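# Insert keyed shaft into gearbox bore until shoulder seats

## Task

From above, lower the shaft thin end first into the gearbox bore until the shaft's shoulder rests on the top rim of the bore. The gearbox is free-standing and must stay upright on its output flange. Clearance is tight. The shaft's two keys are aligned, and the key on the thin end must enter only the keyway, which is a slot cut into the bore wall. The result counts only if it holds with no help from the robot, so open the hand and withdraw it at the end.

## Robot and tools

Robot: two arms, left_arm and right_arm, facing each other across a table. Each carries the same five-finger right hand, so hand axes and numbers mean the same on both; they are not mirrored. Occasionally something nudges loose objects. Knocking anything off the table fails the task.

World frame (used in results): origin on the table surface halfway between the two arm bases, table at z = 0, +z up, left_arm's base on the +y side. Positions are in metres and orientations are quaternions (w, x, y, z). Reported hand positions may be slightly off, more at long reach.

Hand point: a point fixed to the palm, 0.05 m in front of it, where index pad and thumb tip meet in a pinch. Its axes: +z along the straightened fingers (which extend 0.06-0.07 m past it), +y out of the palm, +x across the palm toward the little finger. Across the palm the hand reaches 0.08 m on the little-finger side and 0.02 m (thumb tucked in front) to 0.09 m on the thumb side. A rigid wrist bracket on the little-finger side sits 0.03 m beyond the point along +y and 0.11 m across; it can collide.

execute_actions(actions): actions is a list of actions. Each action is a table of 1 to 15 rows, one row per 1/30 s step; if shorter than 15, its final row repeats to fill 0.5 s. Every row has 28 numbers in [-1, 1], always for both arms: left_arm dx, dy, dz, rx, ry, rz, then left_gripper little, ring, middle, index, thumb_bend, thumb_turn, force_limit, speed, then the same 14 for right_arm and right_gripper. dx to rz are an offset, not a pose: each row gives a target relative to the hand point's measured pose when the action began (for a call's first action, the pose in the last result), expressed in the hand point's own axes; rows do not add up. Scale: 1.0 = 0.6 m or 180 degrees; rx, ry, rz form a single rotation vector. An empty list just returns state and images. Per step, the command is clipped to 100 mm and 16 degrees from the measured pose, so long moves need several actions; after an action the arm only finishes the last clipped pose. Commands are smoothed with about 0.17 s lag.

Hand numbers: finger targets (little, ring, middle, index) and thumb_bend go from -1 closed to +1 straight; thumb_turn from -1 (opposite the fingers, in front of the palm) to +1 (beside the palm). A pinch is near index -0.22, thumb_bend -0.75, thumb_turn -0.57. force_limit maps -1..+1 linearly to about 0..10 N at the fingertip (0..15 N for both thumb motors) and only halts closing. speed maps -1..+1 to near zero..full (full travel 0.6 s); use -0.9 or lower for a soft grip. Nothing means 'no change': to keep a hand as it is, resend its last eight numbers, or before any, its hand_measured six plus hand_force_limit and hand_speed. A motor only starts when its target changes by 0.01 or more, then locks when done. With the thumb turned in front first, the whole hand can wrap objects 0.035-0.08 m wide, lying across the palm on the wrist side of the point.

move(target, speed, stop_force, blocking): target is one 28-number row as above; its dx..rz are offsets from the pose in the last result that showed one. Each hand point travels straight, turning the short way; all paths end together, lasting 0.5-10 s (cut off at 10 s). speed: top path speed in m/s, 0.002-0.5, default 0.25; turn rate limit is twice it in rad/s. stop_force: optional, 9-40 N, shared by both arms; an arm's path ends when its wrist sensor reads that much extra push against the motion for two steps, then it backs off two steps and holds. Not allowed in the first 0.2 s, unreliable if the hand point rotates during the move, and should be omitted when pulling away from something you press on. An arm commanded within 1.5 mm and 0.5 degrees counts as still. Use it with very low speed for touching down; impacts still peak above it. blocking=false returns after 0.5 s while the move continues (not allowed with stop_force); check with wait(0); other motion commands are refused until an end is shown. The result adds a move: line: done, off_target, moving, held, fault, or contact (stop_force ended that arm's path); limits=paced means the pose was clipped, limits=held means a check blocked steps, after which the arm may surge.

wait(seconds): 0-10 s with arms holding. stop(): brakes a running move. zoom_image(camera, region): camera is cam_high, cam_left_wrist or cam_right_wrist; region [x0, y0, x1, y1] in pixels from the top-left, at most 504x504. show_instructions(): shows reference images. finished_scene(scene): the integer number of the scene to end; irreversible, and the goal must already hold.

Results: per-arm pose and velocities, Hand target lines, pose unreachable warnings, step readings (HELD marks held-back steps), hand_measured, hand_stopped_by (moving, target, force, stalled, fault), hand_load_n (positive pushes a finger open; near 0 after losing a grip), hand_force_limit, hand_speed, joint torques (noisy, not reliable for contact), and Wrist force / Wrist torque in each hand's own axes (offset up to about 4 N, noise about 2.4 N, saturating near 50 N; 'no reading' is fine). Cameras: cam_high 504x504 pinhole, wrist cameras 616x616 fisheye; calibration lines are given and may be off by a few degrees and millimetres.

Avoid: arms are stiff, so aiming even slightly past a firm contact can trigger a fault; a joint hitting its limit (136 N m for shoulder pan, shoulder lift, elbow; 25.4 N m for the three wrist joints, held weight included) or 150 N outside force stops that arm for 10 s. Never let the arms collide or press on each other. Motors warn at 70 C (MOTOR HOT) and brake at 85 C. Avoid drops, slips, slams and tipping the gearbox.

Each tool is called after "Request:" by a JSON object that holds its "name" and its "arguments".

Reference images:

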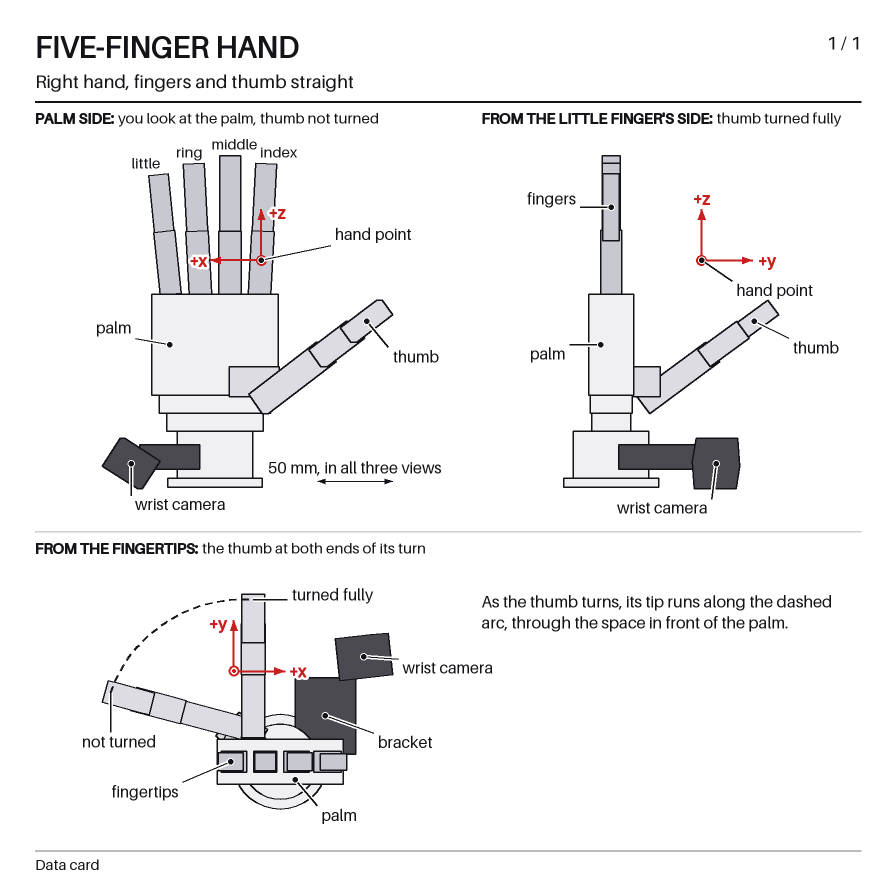

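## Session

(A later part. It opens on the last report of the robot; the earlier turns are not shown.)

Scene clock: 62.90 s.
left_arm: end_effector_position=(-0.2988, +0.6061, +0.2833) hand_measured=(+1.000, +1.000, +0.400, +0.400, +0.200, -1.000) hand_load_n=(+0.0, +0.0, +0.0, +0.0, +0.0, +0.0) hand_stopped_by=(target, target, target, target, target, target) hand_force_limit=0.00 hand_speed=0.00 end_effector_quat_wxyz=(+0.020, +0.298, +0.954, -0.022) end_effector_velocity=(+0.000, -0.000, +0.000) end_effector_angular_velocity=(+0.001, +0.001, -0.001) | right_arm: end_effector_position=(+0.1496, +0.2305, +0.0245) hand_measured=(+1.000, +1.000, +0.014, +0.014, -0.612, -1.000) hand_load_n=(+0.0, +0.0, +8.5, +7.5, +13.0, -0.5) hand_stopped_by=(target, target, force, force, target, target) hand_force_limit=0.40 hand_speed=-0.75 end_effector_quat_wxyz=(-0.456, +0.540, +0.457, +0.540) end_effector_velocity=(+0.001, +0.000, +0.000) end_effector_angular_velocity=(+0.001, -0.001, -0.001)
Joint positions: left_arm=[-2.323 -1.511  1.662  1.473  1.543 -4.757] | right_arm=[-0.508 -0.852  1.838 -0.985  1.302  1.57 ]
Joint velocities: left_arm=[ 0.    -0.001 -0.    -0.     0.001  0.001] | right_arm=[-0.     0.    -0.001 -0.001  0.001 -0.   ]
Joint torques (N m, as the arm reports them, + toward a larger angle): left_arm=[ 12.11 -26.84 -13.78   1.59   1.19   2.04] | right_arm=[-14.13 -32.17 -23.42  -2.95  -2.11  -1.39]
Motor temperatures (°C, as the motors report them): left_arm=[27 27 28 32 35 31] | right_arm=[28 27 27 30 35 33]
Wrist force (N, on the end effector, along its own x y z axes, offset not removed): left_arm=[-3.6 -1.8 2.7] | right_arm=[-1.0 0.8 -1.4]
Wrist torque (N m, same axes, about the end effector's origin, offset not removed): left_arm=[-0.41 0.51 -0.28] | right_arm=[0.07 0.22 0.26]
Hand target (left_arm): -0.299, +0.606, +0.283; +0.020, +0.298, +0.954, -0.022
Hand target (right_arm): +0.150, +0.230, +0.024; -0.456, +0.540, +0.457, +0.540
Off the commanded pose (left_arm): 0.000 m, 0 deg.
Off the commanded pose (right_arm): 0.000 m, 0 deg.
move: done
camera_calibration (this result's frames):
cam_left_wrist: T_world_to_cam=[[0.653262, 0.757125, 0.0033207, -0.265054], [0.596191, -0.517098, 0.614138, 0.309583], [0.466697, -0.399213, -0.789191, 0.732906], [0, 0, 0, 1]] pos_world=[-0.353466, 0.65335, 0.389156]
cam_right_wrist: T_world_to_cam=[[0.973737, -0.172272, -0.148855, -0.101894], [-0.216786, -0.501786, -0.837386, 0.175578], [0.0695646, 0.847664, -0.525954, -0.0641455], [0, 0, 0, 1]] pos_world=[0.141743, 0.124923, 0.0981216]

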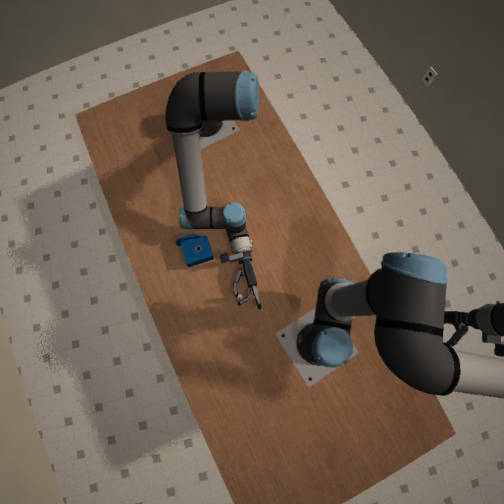

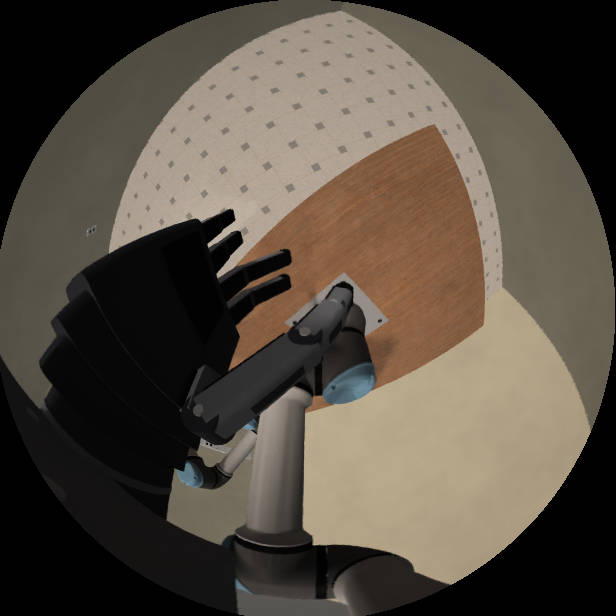

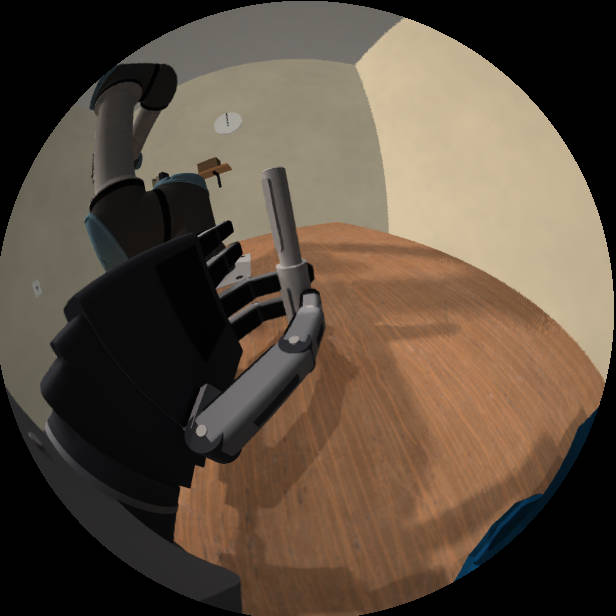

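Request:
{"name": "move", "arguments": {"target": [0,0,0,0,0,0,1,1,0.4,0.4,0.2,-1,0,0,0.33,0,-0.1,0,0,0,1,1,-0.4,-0.4,-0.62,-1,0.4,-0.75], "speed": 0.2}}

Request:
{"name": "move", "arguments": {"target": [0,0,0,0,0,0,1,1,0.4,0.4,0.2,-1,0,0,0.03,0,0,0,0,0.999,1,1,-0.4,-0.4,-0.62,-1,0.4,-0.75], "speed": 0.5}}

Scene clock: 64.70 s.
left_arm: end_effector_position=(-0.2988, +0.6061, +0.2833) hand_measured=(+1.000, +1.000, +0.400, +0.400, +0.200, -1.000) hand_load_n=(+0.0, +0.0, +0.0, +0.0, +0.0, +0.0) hand_stopped_by=(target, target, target, target, target, target) hand_force_limit=0.00 hand_speed=0.00 end_effector_quat_wxyz=(+0.020, +0.298, +0.954, -0.022) end_effector_velocity=(-0.001, +0.001, +0.001) end_effector_angular_velocity=(+0.002, +0.003, -0.000) | right_arm: end_effector_position=(+0.1392, +0.1715, +0.2225) hand_measured=(+1.000, +1.000, +0.014, +0.014, -0.612, -1.000) hand_load_n=(+0.0, +0.0, +8.5, +8.0, +13.0, +0.0) hand_stopped_by=(target, target, force, force, target, target) hand_force_limit=0.40 hand_speed=-0.75 end_effector_quat_wxyz=(-0.456, +0.540, +0.457, +0.540) end_effector_velocity=(-0.000, -0.001, +0.001) end_effector_angular_velocity=(-0.002, +0.001, -0.000)
Joint positions: left_arm=[-2.323 -1.511  1.662  1.473  1.543 -4.757] | right_arm=[-0.544 -1.311  1.906 -0.594  1.266  1.57 ]
Joint velocities: left_arm=[ 0.    -0.    -0.003 -0.    -0.     0.   ] | right_arm=[-0.001 -0.003 -0.     0.006 -0.001 -0.   ]
Joint torques (N m, as the arm reports them, + toward a larger angle): left_arm=[ 11.88 -26.39 -14.2    1.58   1.21   2.01] | right_arm=[-14.83 -38.59 -32.39  -0.89  -2.64  -1.69]
Motor temperatures (°C, as the motors report them): left_arm=[27 27 28 32 35 31] | right_arm=[28 27 27 30 35 33]
Wrist force (N, on the end effector, along its own x y z axes, offset not removed): left_arm=[-4.6 -2.8 -1.2] | right_arm=[-4.9 -0.9 0.9]
Wrist torque (N m, same axes, about the end effector's origin, offset not removed): left_arm=[-0.35 0.72 -0.38] | right_arm=[-0.16 0.52 0.13]
Hand target (left_arm): -0.299, +0.606, +0.283; +0.020, +0.298, +0.954, -0.022
Hand target (right_arm): +0.139, +0.171, +0.223; -0.456, +0.540, +0.457, +0.540
Off the commanded pose (left_arm): 0.000 m, 0 deg.
Off the commanded pose (right_arm): 0.000 m, 0 deg.
move: done
camera_calibration (this result's frames):
cam_left_wrist: T_world_to_cam=[[0.653262, 0.757125, 0.00332055, -0.265054], [0.596191, -0.517098, 0.614138, 0.309583], [0.466697, -0.399214, -0.789191, 0.732906], [0, 0, 0, 1]] pos_world=[-0.353466, 0.65335, 0.389156]
cam_right_wrist: T_world_to_cam=[[0.97373, -0.172277, -0.1489, -0.0724579], [-0.216824, -0.501747, -0.837399, 0.309512], [0.0695543, 0.847686, -0.525919, 0.0907307], [0, 0, 0, 1]] pos_world=[0.131353, 0.0659024, 0.296113]

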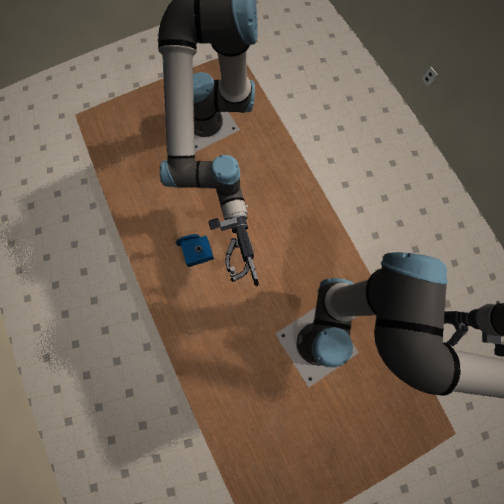

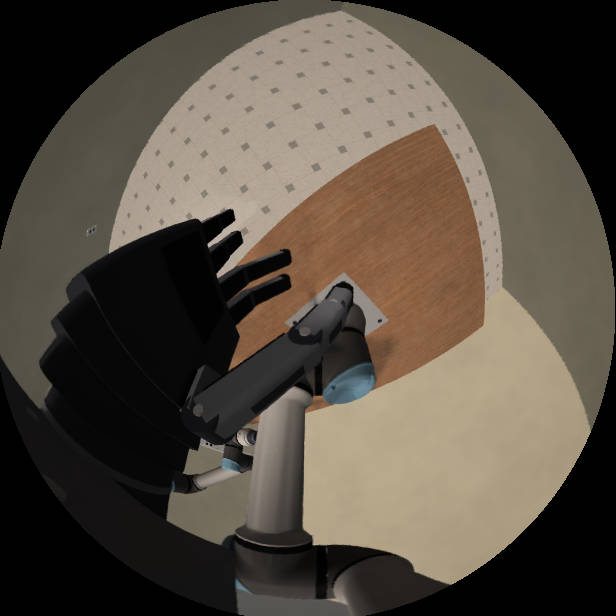

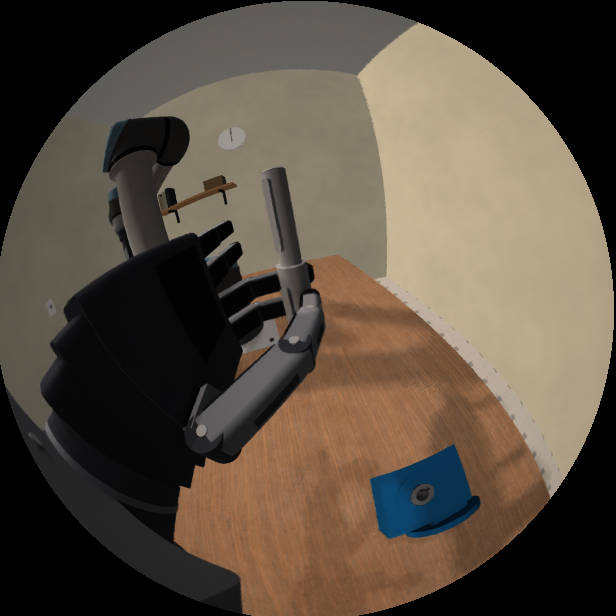

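Scene clock: 68.43 s.
left_arm: end_effector_position=(-0.2988, +0.6061, +0.2833) hand_measured=(+1.000, +1.000, +0.400, +0.400, +0.200, -1.000) hand_load_n=(+0.0, +0.0, +0.0, +0.0, +0.0, +0.0) hand_stopped_by=(target, target, target, target, target, target) hand_force_limit=0.00 hand_speed=0.00 end_effector_quat_wxyz=(+0.020, +0.298, +0.954, -0.022) end_effector_velocity=(-0.001, -0.000, -0.001) end_effector_angular_velocity=(-0.001, +0.001, +0.001) | right_arm: end_effector_position=(+0.1394, +0.1714, +0.2407) hand_measured=(+1.000, +1.000, +0.014, +0.014, -0.612, -1.000) hand_load_n=(+0.0, +0.0, +9.0, +7.0, +13.0, -1.0) hand_stopped_by=(target, target, force, force, target, target) hand_force_limit=0.40 hand_speed=-0.75 end_effector_quat_wxyz=(+0.541, -0.458, +0.540, +0.455) end_effector_velocity=(-0.000, -0.000, +0.000) end_effector_angular_velocity=(+0.004, +0.007, +0.001)
Joint positions: left_arm=[-2.323 -1.511  1.662  1.473  1.543 -4.757] | right_arm=[-0.792 -1.212  1.904 -0.691  1.018  4.708]
Joint velocities: left_arm=[ 0.001  0.001  0.001 -0.002 -0.002 -0.   ] | right_arm=[ 0.001  0.001  0.002 -0.006 -0.     0.009]
Joint torques (N m, as the arm reports them, + toward a larger angle): left_arm=[ 11.82 -26.61 -13.98   1.66   1.26   2.06] | right_arm=[ 12.44 -23.15  -8.45  -3.25   2.46   1.82]
Motor temperatures (°C, as the motors report them): left_arm=[27 27 28 32 35 31] | right_arm=[28 27 27 30 35 33]
Wrist force (N, on the end effector, along its own x y z axes, offset not removed): left_arm=[-1.7 -0.4 3.7] | right_arm=[0.5 -2.7 2.8]
Wrist torque (N m, same axes, about the end effector's origin, offset not removed): left_arm=[-0.22 0.18 -0.07] | right_arm=[-0.68 0.36 -0.04]
Hand target (left_arm): -0.299, +0.606, +0.283; +0.020, +0.298, +0.954, -0.022
Hand target (right_arm): +0.139, +0.171, +0.241; +0.540, -0.458, +0.540, +0.455
Off the commanded pose (left_arm): 0.000 m, 0 deg.
Off the commanded pose (right_arm): 0.000 m, 0 deg.
move: done
camera_calibration (this result's frames):
cam_left_wrist: T_world_to_cam=[[0.653262, 0.757125, 0.00332054, -0.265054], [0.596191, -0.517098, 0.614139, 0.309583], [0.466697, -0.399214, -0.789191, 0.732906], [0, 0, 0, 1]] pos_world=[-0.353466, 0.65335, 0.389156]
cam_right_wrist: T_world_to_cam=[[-0.976691, 0.157833, 0.145478, 0.0745061], [0.0373236, -0.542544, 0.839198, -0.107167], [0.211381, 0.825067, 0.524007, -0.168241], [0, 0, 0, 1]] pos_world=[0.112332, 0.0689075, 0.167255]

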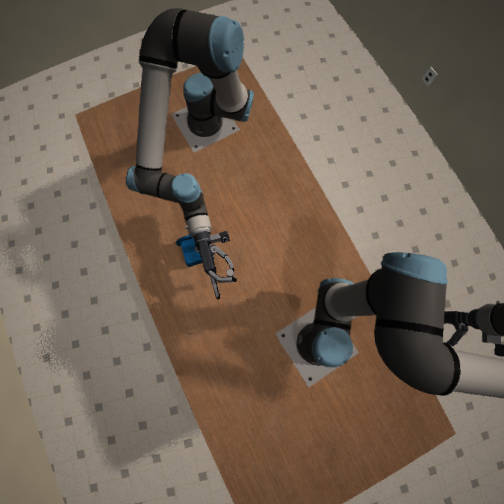

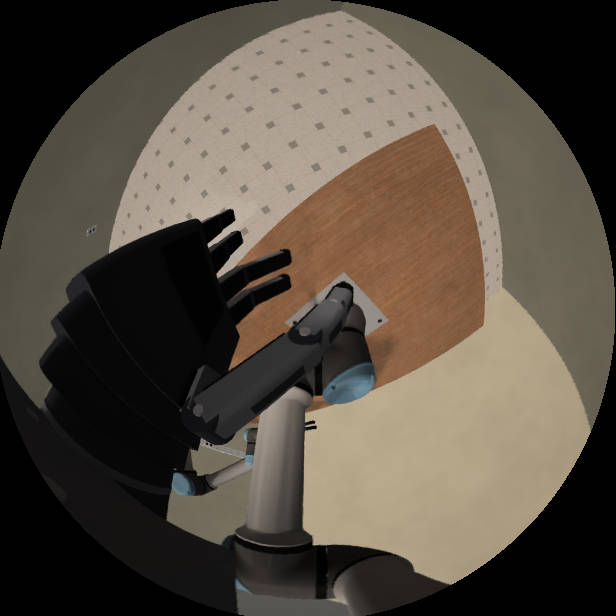

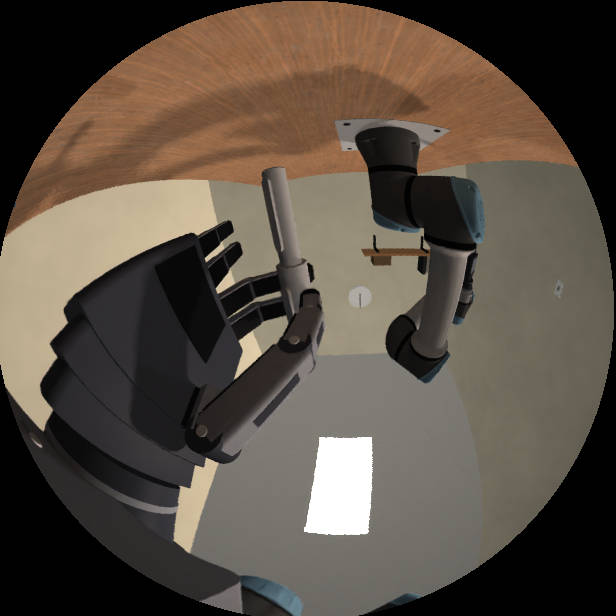

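Request:
{"name": "move", "arguments": {"target": [0,0,0,0,0,0,1,1,0.4,0.4,0.2,-1,0,0,0,-0.158,-0.22,0,0,0.001,1,1,-0.4,-0.4,-0.62,-1,0.4,-0.75], "speed": 0.2}}

Request:
{"name": "move", "arguments": {"target": [0,0,0,0,0,0,1,1,0.4,0.4,0.2,-1,0,0,0,0,0,-0.453,0,0,1,1,-0.4,-0.4,-0.62,-1,0.4,-0.75], "speed": 0.2}}

Scene clock: 70.00 s.
left_arm: end_effector_position=(-0.2988, +0.6061, +0.2833) hand_measured=(+1.000, +1.000, +0.400, +0.400, +0.200, -1.000) hand_load_n=(+0.0, +0.0, +0.0, +0.0, +0.0, +0.0) hand_stopped_by=(target, target, target, target, target, target) hand_force_limit=0.00 hand_speed=0.00 end_effector_quat_wxyz=(+0.020, +0.298, +0.954, -0.022) end_effector_velocity=(-0.000, +0.000, +0.000) end_effector_angular_velocity=(-0.000, +0.001, +0.000) | right_arm: end_effector_position=(+0.2108, +0.0255, +0.2414) hand_measured=(+1.000, +1.000, +0.014, +0.014, -0.612, -1.000) hand_load_n=(+0.0, +0.0, +9.0, +7.0, +12.5, -1.0) hand_stopped_by=(target, target, force, force, target, target) hand_force_limit=0.40 hand_speed=-0.75 end_effector_quat_wxyz=(+0.540, -0.457, +0.540, +0.456) end_effector_velocity=(+0.000, -0.001, -0.000) end_effector_angular_velocity=(-0.000, +0.001, -0.000)
Joint positions: left_arm=[-2.323 -1.511  1.662  1.473  1.543 -4.757] | right_arm=[-1.185 -1.381  2.138 -0.755  0.625  4.711]
Joint velocities: left_arm=[-0.     0.    -0.002  0.001 -0.001 -0.001] | right_arm=[-0.004 -0.001  0.002  0.    -0.004  0.   ]
Joint torques (N m, as the arm reports them, + toward a larger angle): left_arm=[ 12.42 -26.95 -14.56   1.6    1.19   1.99] | right_arm=[-15.42 -31.54  -7.53  -2.62  -2.59   1.93]
Motor temperatures (°C, as the motors report them): left_arm=[27 27 28 32 35 31] | right_arm=[28 27 27 30 35 33]
Wrist force (N, on the end effector, along its own x y z axes, offset not removed): left_arm=[-3.2 2.9 1.6] | right_arm=[0.5 -3.3 1.5]
Wrist torque (N m, same axes, about the end effector's origin, offset not removed): left_arm=[0.37 0.25 -0.04] | right_arm=[-0.63 0.43 0.02]
Hand target (left_arm): -0.299, +0.606, +0.283; +0.020, +0.298, +0.954, -0.022
Hand target (right_arm): +0.211, +0.025, +0.241; +0.540, -0.457, +0.540, +0.456
Off the commanded pose (left_arm): 0.000 m, 0 deg.
Off the commanded pose (right_arm): 0.000 m, 0 deg.
move: done
camera_calibration (this result's frames):
cam_left_wrist: T_world_to_cam=[[0.653262, 0.757125, 0.00332064, -0.265054], [0.596191, -0.517098, 0.614139, 0.309583], [0.466697, -0.399213, -0.789191, 0.732906], [0, 0, 0, 1]] pos_world=[-0.353466, 0.65335, 0.389156]
cam_right_wrist: T_world_to_cam=[[-0.976188, 0.157756, 0.148895, 0.166252], [0.0401132, -0.543276, 0.838595, -0.190016], [0.213184, 0.8246, 0.524011, -0.0636566], [0, 0, 0, 1]] pos_world=[0.183486, -0.076967, 0.167949]

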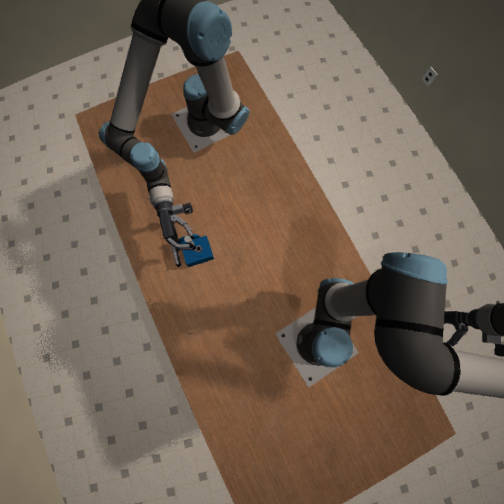

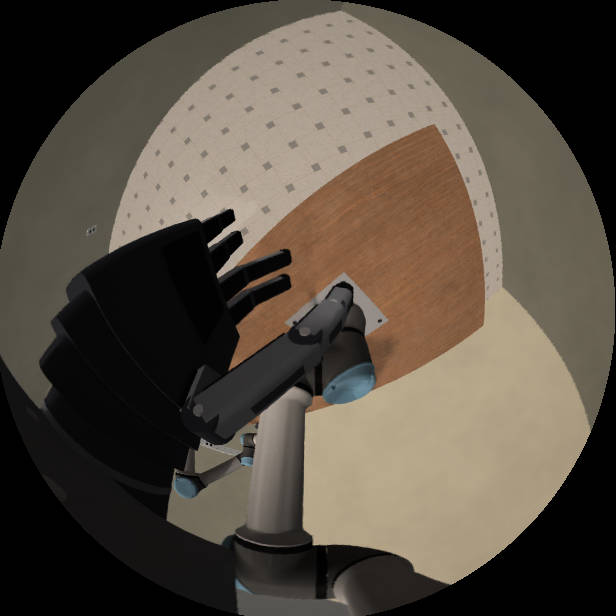

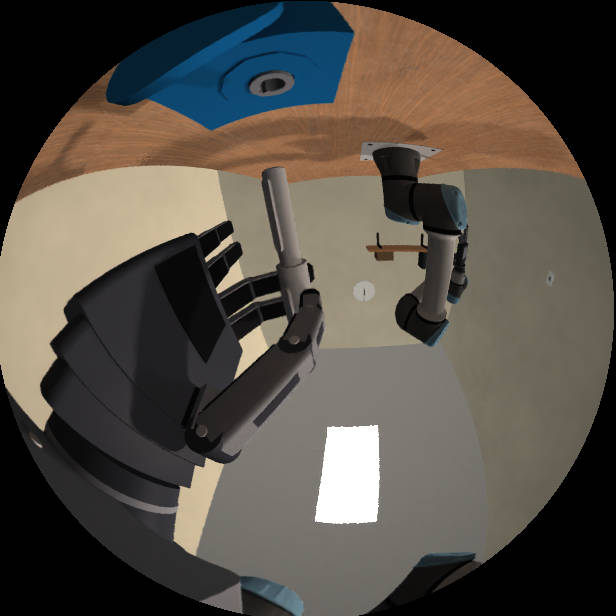

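Scene clock: 74.00 s.
left_arm: end_effector_position=(-0.2988, +0.6061, +0.2833) hand_measured=(+1.000, +1.000, +0.400, +0.400, +0.200, -1.000) hand_load_n=(+0.0, +0.0, +0.0, +0.0, +0.0, +0.0) hand_stopped_by=(target, target, target, target, target, target) hand_force_limit=0.00 hand_speed=0.00 end_effector_quat_wxyz=(+0.020, +0.298, +0.954, -0.022) end_effector_velocity=(-0.000, +0.000, +0.000) end_effector_angular_velocity=(+0.001, +0.002, -0.001) | right_arm: end_effector_position=(+0.2108, +0.0253, +0.2416) hand_measured=(+1.000, +1.000, +0.014, +0.014, -0.612, -1.000) hand_load_n=(+0.0, +0.0, +9.0, +7.5, +12.5, -1.0) hand_stopped_by=(target, target, force, force, target, target) hand_force_limit=0.40 hand_speed=-0.75 end_effector_quat_wxyz=(+0.110, -0.699, +0.112, +0.698) end_effector_velocity=(-0.000, +0.000, +0.000) end_effector_angular_velocity=(+0.001, +0.002, +0.008)
Joint positions: left_arm=[-2.323 -1.511  1.662  1.473  1.543 -4.757] | right_arm=[-1.033 -0.659  0.949 -0.293 -0.646  4.717]
Joint velocities: left_arm=[-0.001 -0.001  0.    -0.001 -0.     0.   ] | right_arm=[ 0.002  0.006 -0.01   0.007 -0.005 -0.003]
Joint torques (N m, as the arm reports them, + toward a larger angle): left_arm=[ 12.07 -27.16 -14.5    1.66   1.38   2.06] | right_arm=[ 13.27 -42.86 -30.83   3.01  -2.57  -1.3 ]
Motor temperatures (°C, as the motors report them): left_arm=[27 27 28 32 35 31] | right_arm=[28 27 27 30 35 33]
Wrist force (N, on the end effector, along its own x y z axes, offset not removed): left_arm=[-3.8 -0.8 1.4] | right_arm=[-0.2 0.5 1.1]
Wrist torque (N m, same axes, about the end effector's origin, offset not removed): left_arm=[-0.16 0.40 -0.31] | right_arm=[0.01 0.54 -0.22]
Hand target (left_arm): -0.299, +0.606, +0.283; +0.020, +0.298, +0.954, -0.022
Hand target (right_arm): +0.211, +0.025, +0.242; -0.110, +0.699, -0.112, -0.698
Off the commanded pose (left_arm): 0.000 m, 0 deg.
Off the commanded pose (right_arm): 0.000 m, 0 deg.
move: done
camera_calibration (this result's frames):
cam_left_wrist: T_world_to_cam=[[0.653262, 0.757125, 0.0033207, -0.265054], [0.596191, -0.517098, 0.614139, 0.309583], [0.466697, -0.399213, -0.789191, 0.732906], [0, 0, 0, 1]] pos_world=[-0.353466, 0.65335, 0.389156]
cam_right_wrist: T_world_to_cam=[[-0.300239, -0.941773, 0.151393, 0.0510092], [0.543137, -0.0383183, 0.83877, -0.309146], [-0.78413, 0.334058, 0.523016, 0.159201], [0, 0, 0, 1]] pos_world=[0.308058, -0.0169894, 0.168315]

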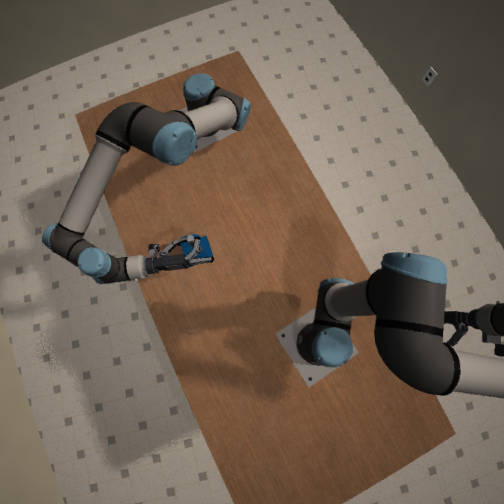

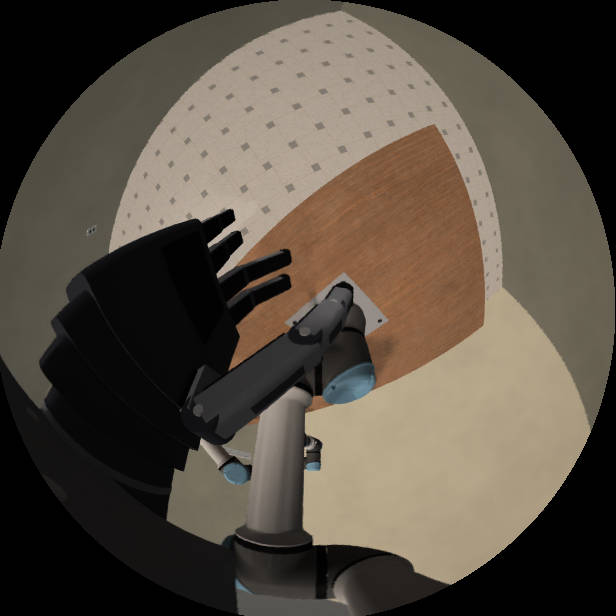

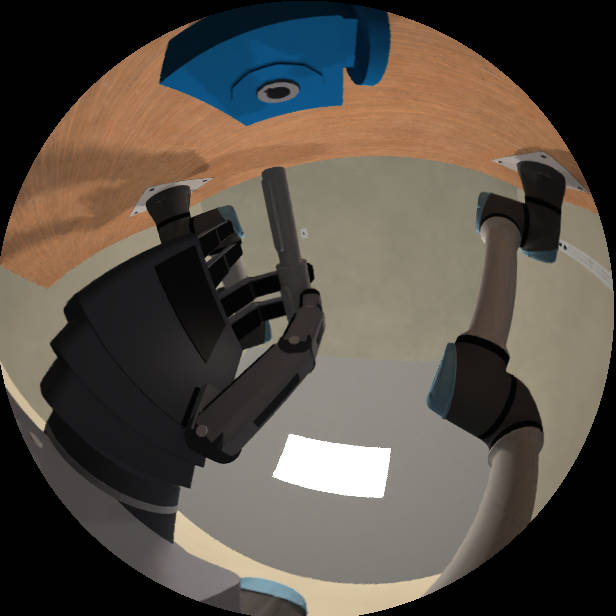

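Request:
{"name": "move", "arguments": {"target": [0,0,0,0,0,0,1,1,0.4,0.4,0.2,-1,0,0,0.065,0,0,0,0,0,1,1,-0.4,-0.4,-0.62,-1,0.4,-0.75], "speed": 0.06}}

Request:
{"name": "zoom_image", "arguments": {"camera": "cam_right_wrist", "region": [225, 100, 325, 200]}}

Request:
{"name": "zoom_image", "arguments": {"camera": "cam_high", "region": [160, 215, 230, 285]}}

Scene clock: 75.13 s.
left_arm: end_effector_position=(-0.2988, +0.6061, +0.2833) hand_measured=(+1.000, +1.000, +0.400, +0.400, +0.200, -1.000) hand_load_n=(+0.0, +0.0, +0.0, +0.0, +0.0, +0.0) hand_stopped_by=(target, target, target, target, target, target) hand_force_limit=0.00 hand_speed=0.00 end_effector_quat_wxyz=(+0.020, +0.298, +0.954, -0.022) end_effector_velocity=(+0.001, -0.001, +0.001) end_effector_angular_velocity=(+0.000, +0.001, -0.000) | right_arm: end_effector_position=(+0.2108, +0.0253, +0.2027) hand_measured=(+1.000, +1.000, +0.014, +0.014, -0.612, -1.000) hand_load_n=(+0.0, +0.0, +9.0, +7.5, +12.5, -1.0) hand_stopped_by=(target, target, force, force, target, target) hand_force_limit=0.40 hand_speed=-0.75 end_effector_quat_wxyz=(+0.110, -0.699, +0.112, +0.698) end_effector_velocity=(+0.001, -0.000, -0.001) end_effector_angular_velocity=(-0.001, +0.000, -0.002)
Joint positions: left_arm=[-2.323 -1.511  1.662  1.473  1.543 -4.757] | right_arm=[-1.033 -0.623  0.985 -0.365 -0.646  4.717]
Joint velocities: left_arm=[-0.    -0.003  0.001  0.001 -0.001 -0.   ] | right_arm=[-0.001  0.001  0.001 -0.002  0.001  0.   ]
Joint torques (N m, as the arm reports them, + toward a larger angle): left_arm=[ 12.7  -26.78 -14.03   1.63   1.4    2.02] | right_arm=[-15.23 -42.69  -9.16   0.16   2.52   1.99]
Motor temperatures (°C, as the motors report them): left_arm=[27 27 28 32 35 31] | right_arm=[28 27 27 30 35 33]
Wrist force (N, on the end effector, along its own x y z axes, offset not removed): left_arm=[-2.2 -1.4 0.4] | right_arm=[1.4 -2.6 -0.5]
Wrist torque (N m, same axes, about the end effector's origin, offset not removed): left_arm=[-0.26 0.28 -0.13] | right_arm=[-0.53 0.37 -0.06]
Hand target (left_arm): -0.299, +0.606, +0.283; +0.020, +0.298, +0.954, -0.022
Hand target (right_arm): +0.211, +0.025, +0.203; -0.110, +0.699, -0.112, -0.698
Off the commanded pose (left_arm): 0.000 m, 0 deg.
Off the commanded pose (right_arm): 0.000 m, 0 deg.
move: done
camera_calibration (this result's frames):
cam_left_wrist: T_world_to_cam=[[0.653262, 0.757125, 0.00332061, -0.265054], [0.596191, -0.517098, 0.614139, 0.309583], [0.466697, -0.399214, -0.789191, 0.732906], [0, 0, 0, 1]] pos_world=[-0.353466, 0.65335, 0.389156]
cam_right_wrist: T_world_to_cam=[[-0.300102, -0.94182, 0.151374, 0.0568864], [0.543141, -0.0382549, 0.83877, -0.276524], [-0.784179, 0.333934, 0.523021, 0.179584], [0, 0, 0, 1]] pos_world=[0.308089, -0.0169708, 0.129403]

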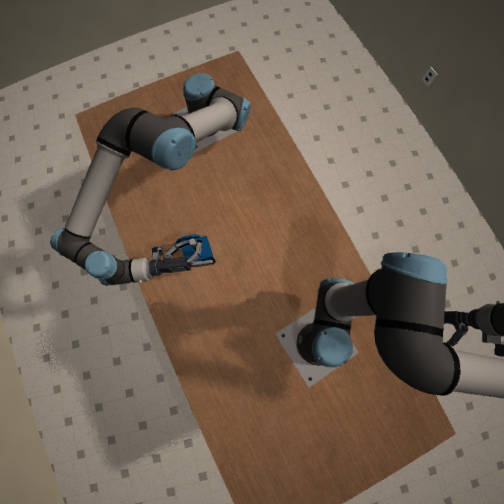

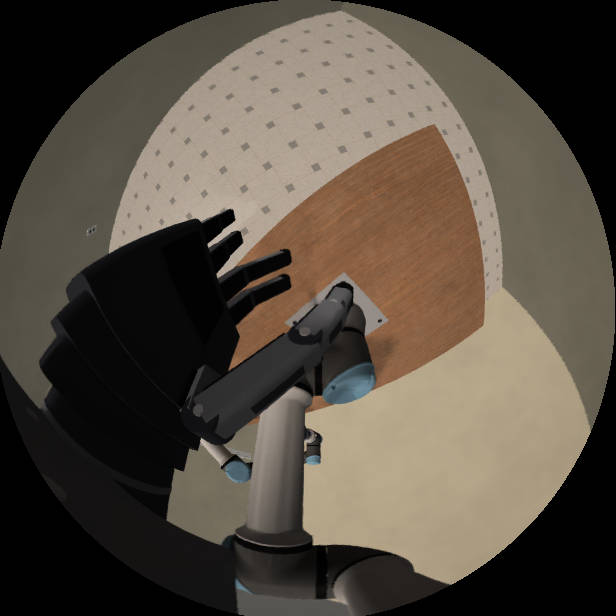

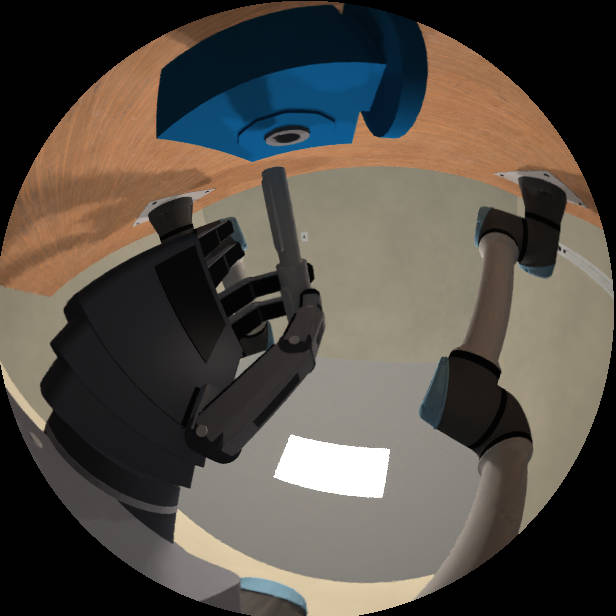

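Region (225, 100, 325, 200) of cam_right_wrist's 616x616 image, scaled by 5.040, with more detail than that image has.

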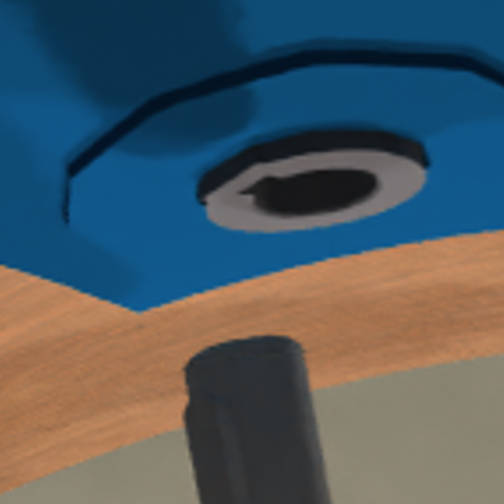

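Region (160, 215, 230, 285) of cam_high's 504x504 image, scaled by 7.200, with more detail than that image has.

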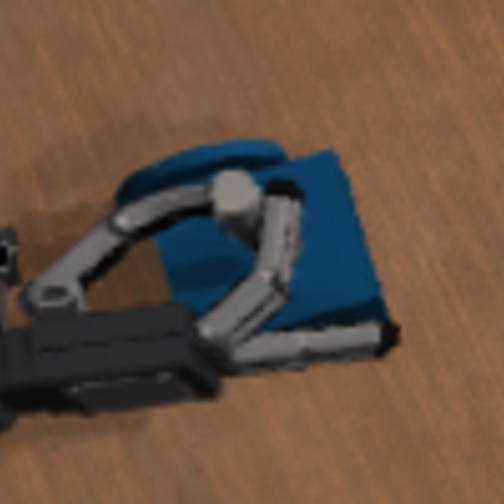

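Request:
{"name": "move", "arguments": {"target": [0,0,0,0,0,0,1,1,0.4,0.4,0.2,-1,0,0,0.02,0.0178,-0.006,0,0,0,1,1,-0.4,-0.4,-0.62,-1,0.4,-0.75], "speed": 0.03}}

Request:
{"name": "zoom_image", "arguments": {"camera": "cam_right_wrist", "region": [240, 130, 310, 200]}}

Request:
{"name": "zoom_image", "arguments": {"camera": "cam_high", "region": [175, 225, 215, 265]}}

Scene clock: 76.40 s.
left_arm: end_effector_position=(-0.2988, +0.6061, +0.2833) hand_measured=(+1.000, +1.000, +0.400, +0.400, +0.200, -1.000) hand_load_n=(+0.0, +0.0, +0.0, +0.0, +0.0, +0.0) hand_stopped_by=(target, target, target, target, target, target) hand_force_limit=0.00 hand_speed=0.00 end_effector_quat_wxyz=(+0.020, +0.298, +0.954, -0.022) end_effector_velocity=(-0.000, +0.000, +0.001) end_effector_angular_velocity=(+0.003, +0.003, -0.000) | right_arm: end_effector_position=(+0.2109, +0.0141, +0.1908) hand_measured=(+1.000, +1.000, +0.014, +0.014, -0.612, -1.000) hand_load_n=(+0.0, +0.0, +9.0, +7.5, +12.5, -1.0) hand_stopped_by=(target, target, force, force, target, target) hand_force_limit=0.40 hand_speed=-0.75 end_effector_quat_wxyz=(+0.110, -0.699, +0.112, +0.698) end_effector_velocity=(-0.000, -0.000, -0.000) end_effector_angular_velocity=(-0.002, +0.001, -0.000)
Joint positions: left_arm=[-2.323 -1.511  1.662  1.473  1.543 -4.757] | right_arm=[-1.046 -0.632  1.034 -0.405 -0.659  4.717]
Joint velocities: left_arm=[ 0.    -0.001 -0.002 -0.001  0.001  0.001] | right_arm=[-0.    -0.001  0.003 -0.002 -0.     0.002]
Joint torques (N m, as the arm reports them, + toward a larger angle): left_arm=[ 12.23 -27.74 -14.49   1.69   1.4    1.99] | right_arm=[-14.78 -59.13  -9.     0.03  -2.67   1.98]
Motor temperatures (°C, as the motors report them): left_arm=[27 27 28 32 35 31] | right_arm=[28 27 27 30 35 33]
Wrist force (N, on the end effector, along its own x y z axes, offset not removed): left_arm=[-3.3 -1.9 0.6] | right_arm=[2.2 -2.0 2.1]
Wrist torque (N m, same axes, about the end effector's origin, offset not removed): left_arm=[-0.33 0.29 -0.17] | right_arm=[-0.36 0.02 0.15]
Hand target (left_arm): -0.299, +0.606, +0.283; +0.020, +0.298, +0.954, -0.022
Hand target (right_arm): +0.211, +0.014, +0.191; -0.110, +0.699, -0.112, -0.698
Off the commanded pose (left_arm): 0.000 m, 0 deg.
Off the commanded pose (right_arm): 0.000 m, 0 deg.
move: done
camera_calibration (this result's frames):
cam_left_wrist: T_world_to_cam=[[0.653262, 0.757125, 0.0033204, -0.265054], [0.596191, -0.517098, 0.614139, 0.309583], [0.466697, -0.399214, -0.789191, 0.732906], [0, 0, 0, 1]] pos_world=[-0.353466, 0.65335, 0.389156]
cam_right_wrist: T_world_to_cam=[[-0.30009, -0.941842, 0.151262, 0.0481822], [0.543134, -0.0383449, 0.83877, -0.267014], [-0.784188, 0.333862, 0.523053, 0.18968], [0, 0, 0, 1]] pos_world=[0.308228, -0.0281856, 0.117462]

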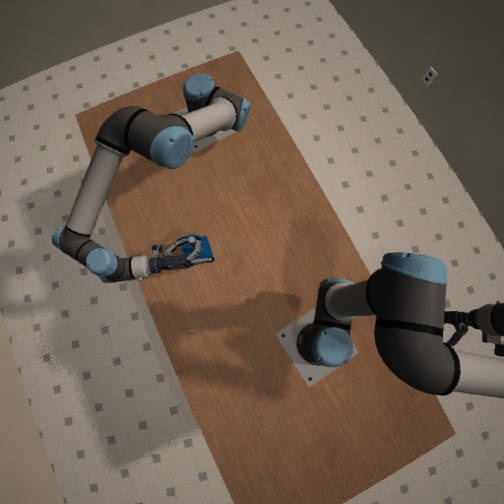

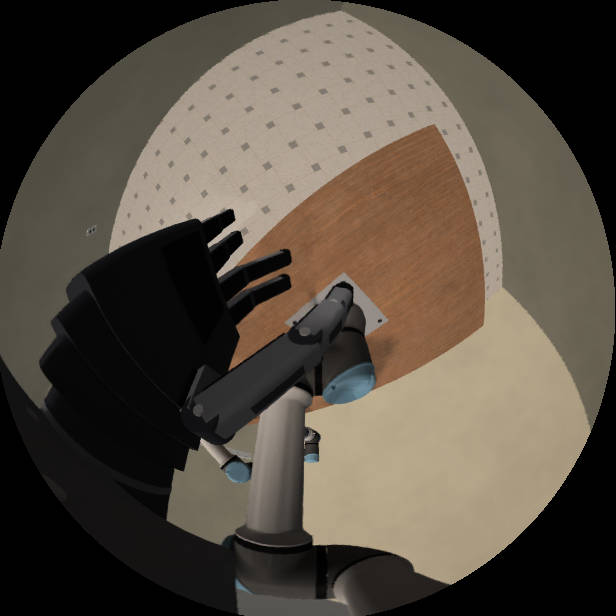

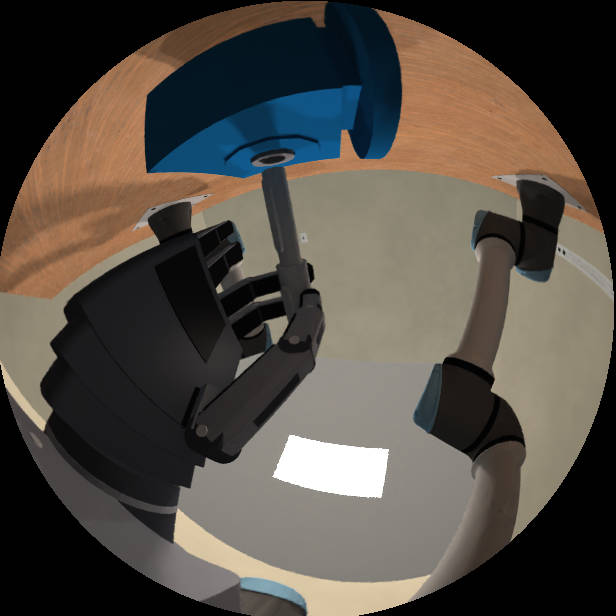

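Region (240, 130, 310, 200) of cam_right_wrist's 616x616 image, scaled by 7.200, with more detail than that image has.

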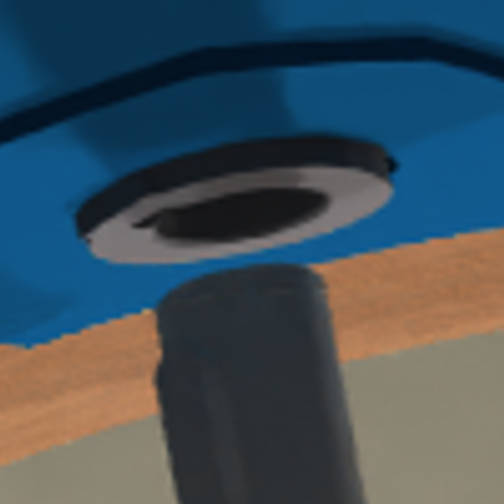

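Region (175, 225, 215, 265) of cam_high's 504x504 image, scaled by 12.600, with more detail than that image has.

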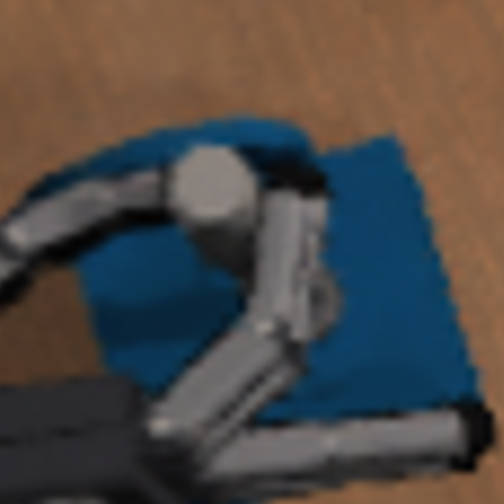

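Request:
{"name": "move", "arguments": {"target": [0,0,0,0,0,0,1,1,0.4,0.4,0.2,-1,0,0,0.007,0.0012,0,0,0,0,1,1,-0.4,-0.4,-0.62,-1,0.4,-0.75], "speed": 0.01, "stop_force": 9}}

Request:
{"name": "zoom_image", "arguments": {"camera": "cam_right_wrist", "region": [240, 130, 310, 200]}}

Scene clock: 77.43 s.
left_arm: end_effector_position=(-0.2988, +0.6061, +0.2833) hand_measured=(+1.000, +1.000, +0.400, +0.400, +0.200, -1.000) hand_load_n=(+0.0, +0.0, +0.0, +0.0, +0.0, +0.0) hand_stopped_by=(target, target, target, target, target, target) hand_force_limit=0.00 hand_speed=0.00 end_effector_quat_wxyz=(+0.020, +0.298, +0.954, -0.022) end_effector_velocity=(+0.001, -0.000, +0.001) end_effector_angular_velocity=(-0.000, -0.000, -0.001) | right_arm: end_effector_position=(+0.2107, +0.0134, +0.1866) hand_measured=(+1.000, +1.000, +0.014, +0.014, -0.612, -1.000) hand_load_n=(+0.0, +0.0, +9.0, +7.5, +12.5, -1.0) hand_stopped_by=(target, target, force, force, target, target) hand_force_limit=0.40 hand_speed=-0.75 end_effector_quat_wxyz=(+0.110, -0.699, +0.112, +0.698) end_effector_velocity=(-0.000, +0.000, -0.001) end_effector_angular_velocity=(+0.000, -0.000, +0.000)
Joint positions: left_arm=[-2.323 -1.511  1.662  1.473  1.543 -4.757] | right_arm=[-1.047 -0.629  1.04  -0.414 -0.66   4.717]
Joint velocities: left_arm=[-0.    -0.002  0.     0.002 -0.     0.001] | right_arm=[ 0.001  0.001  0.001 -0.003  0.    -0.   ]
Joint torques (N m, as the arm reports them, + toward a larger angle): left_arm=[ 12.18 -27.03 -14.76   1.71   1.37   2.08] | right_arm=[-14.52 -43.29  -9.97   0.37  -2.6   -1.34]
Motor temperatures (°C, as the motors report them): left_arm=[27 27 28 32 35 31] | right_arm=[28 27 27 30 35 33]
Wrist force (N, on the end effector, along its own x y z axes, offset not removed): left_arm=[-1.8 0.7 1.5] | right_arm=[2.5 -2.6 -0.2]
Wrist torque (N m, same axes, about the end effector's origin, offset not removed): left_arm=[0.06 0.23 0.00] | right_arm=[-0.48 0.20 0.23]
Hand target (left_arm): -0.299, +0.606, +0.283; +0.020, +0.298, +0.954, -0.022
Hand target (right_arm): +0.211, +0.013, +0.187; -0.110, +0.699, -0.112, -0.698
Off the commanded pose (left_arm): 0.000 m, 0 deg.
Off the commanded pose (right_arm): 0.000 m, 0 deg.
move: done
camera_calibration (this result's frames):
cam_left_wrist: T_world_to_cam=[[0.653262, 0.757125, 0.0033204, -0.265054], [0.596191, -0.517098, 0.614139, 0.309583], [0.466697, -0.399214, -0.789191, 0.732906], [0, 0, 0, 1]] pos_world=[-0.353466, 0.65335, 0.389156]
cam_right_wrist: T_world_to_cam=[[-0.300087, -0.941843, 0.151262, 0.0481068], [0.543138, -0.0383448, 0.838767, -0.263475], [-0.784187, 0.333859, 0.523057, 0.191893], [0, 0, 0, 1]] pos_world=[0.30802, -0.0288592, 0.113346]

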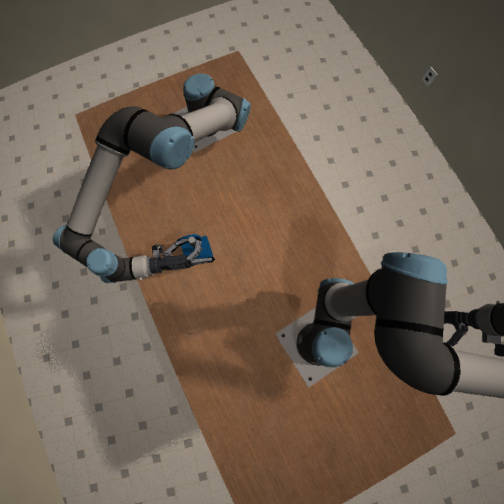

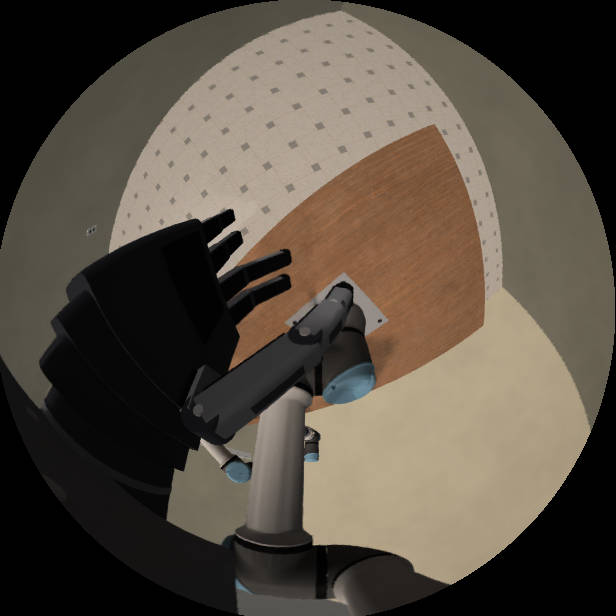

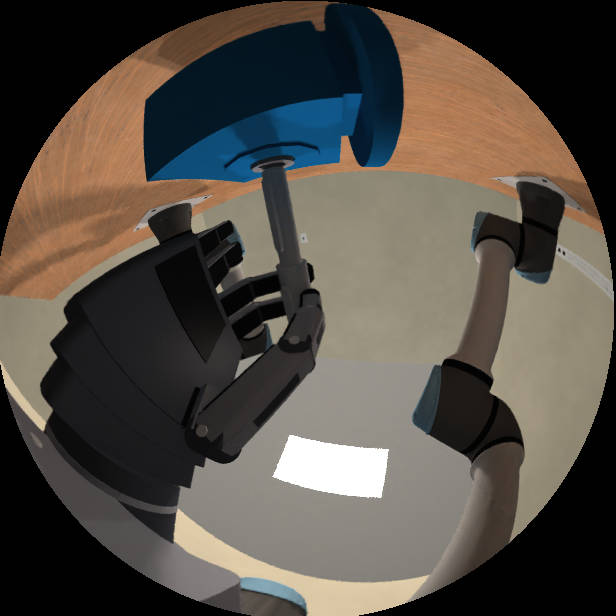

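Region (240, 130, 310, 200) of cam_right_wrist's 616x616 image, scaled by 7.200, with more detail than that image has.

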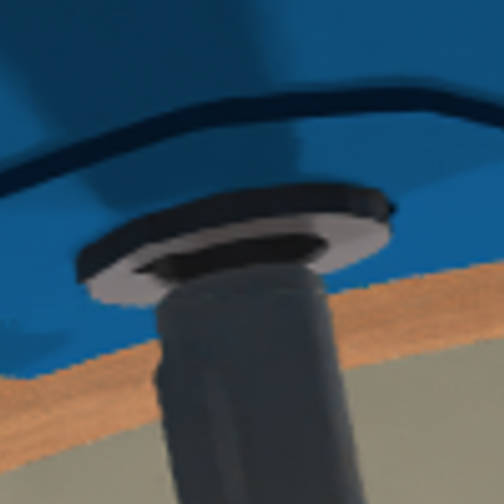

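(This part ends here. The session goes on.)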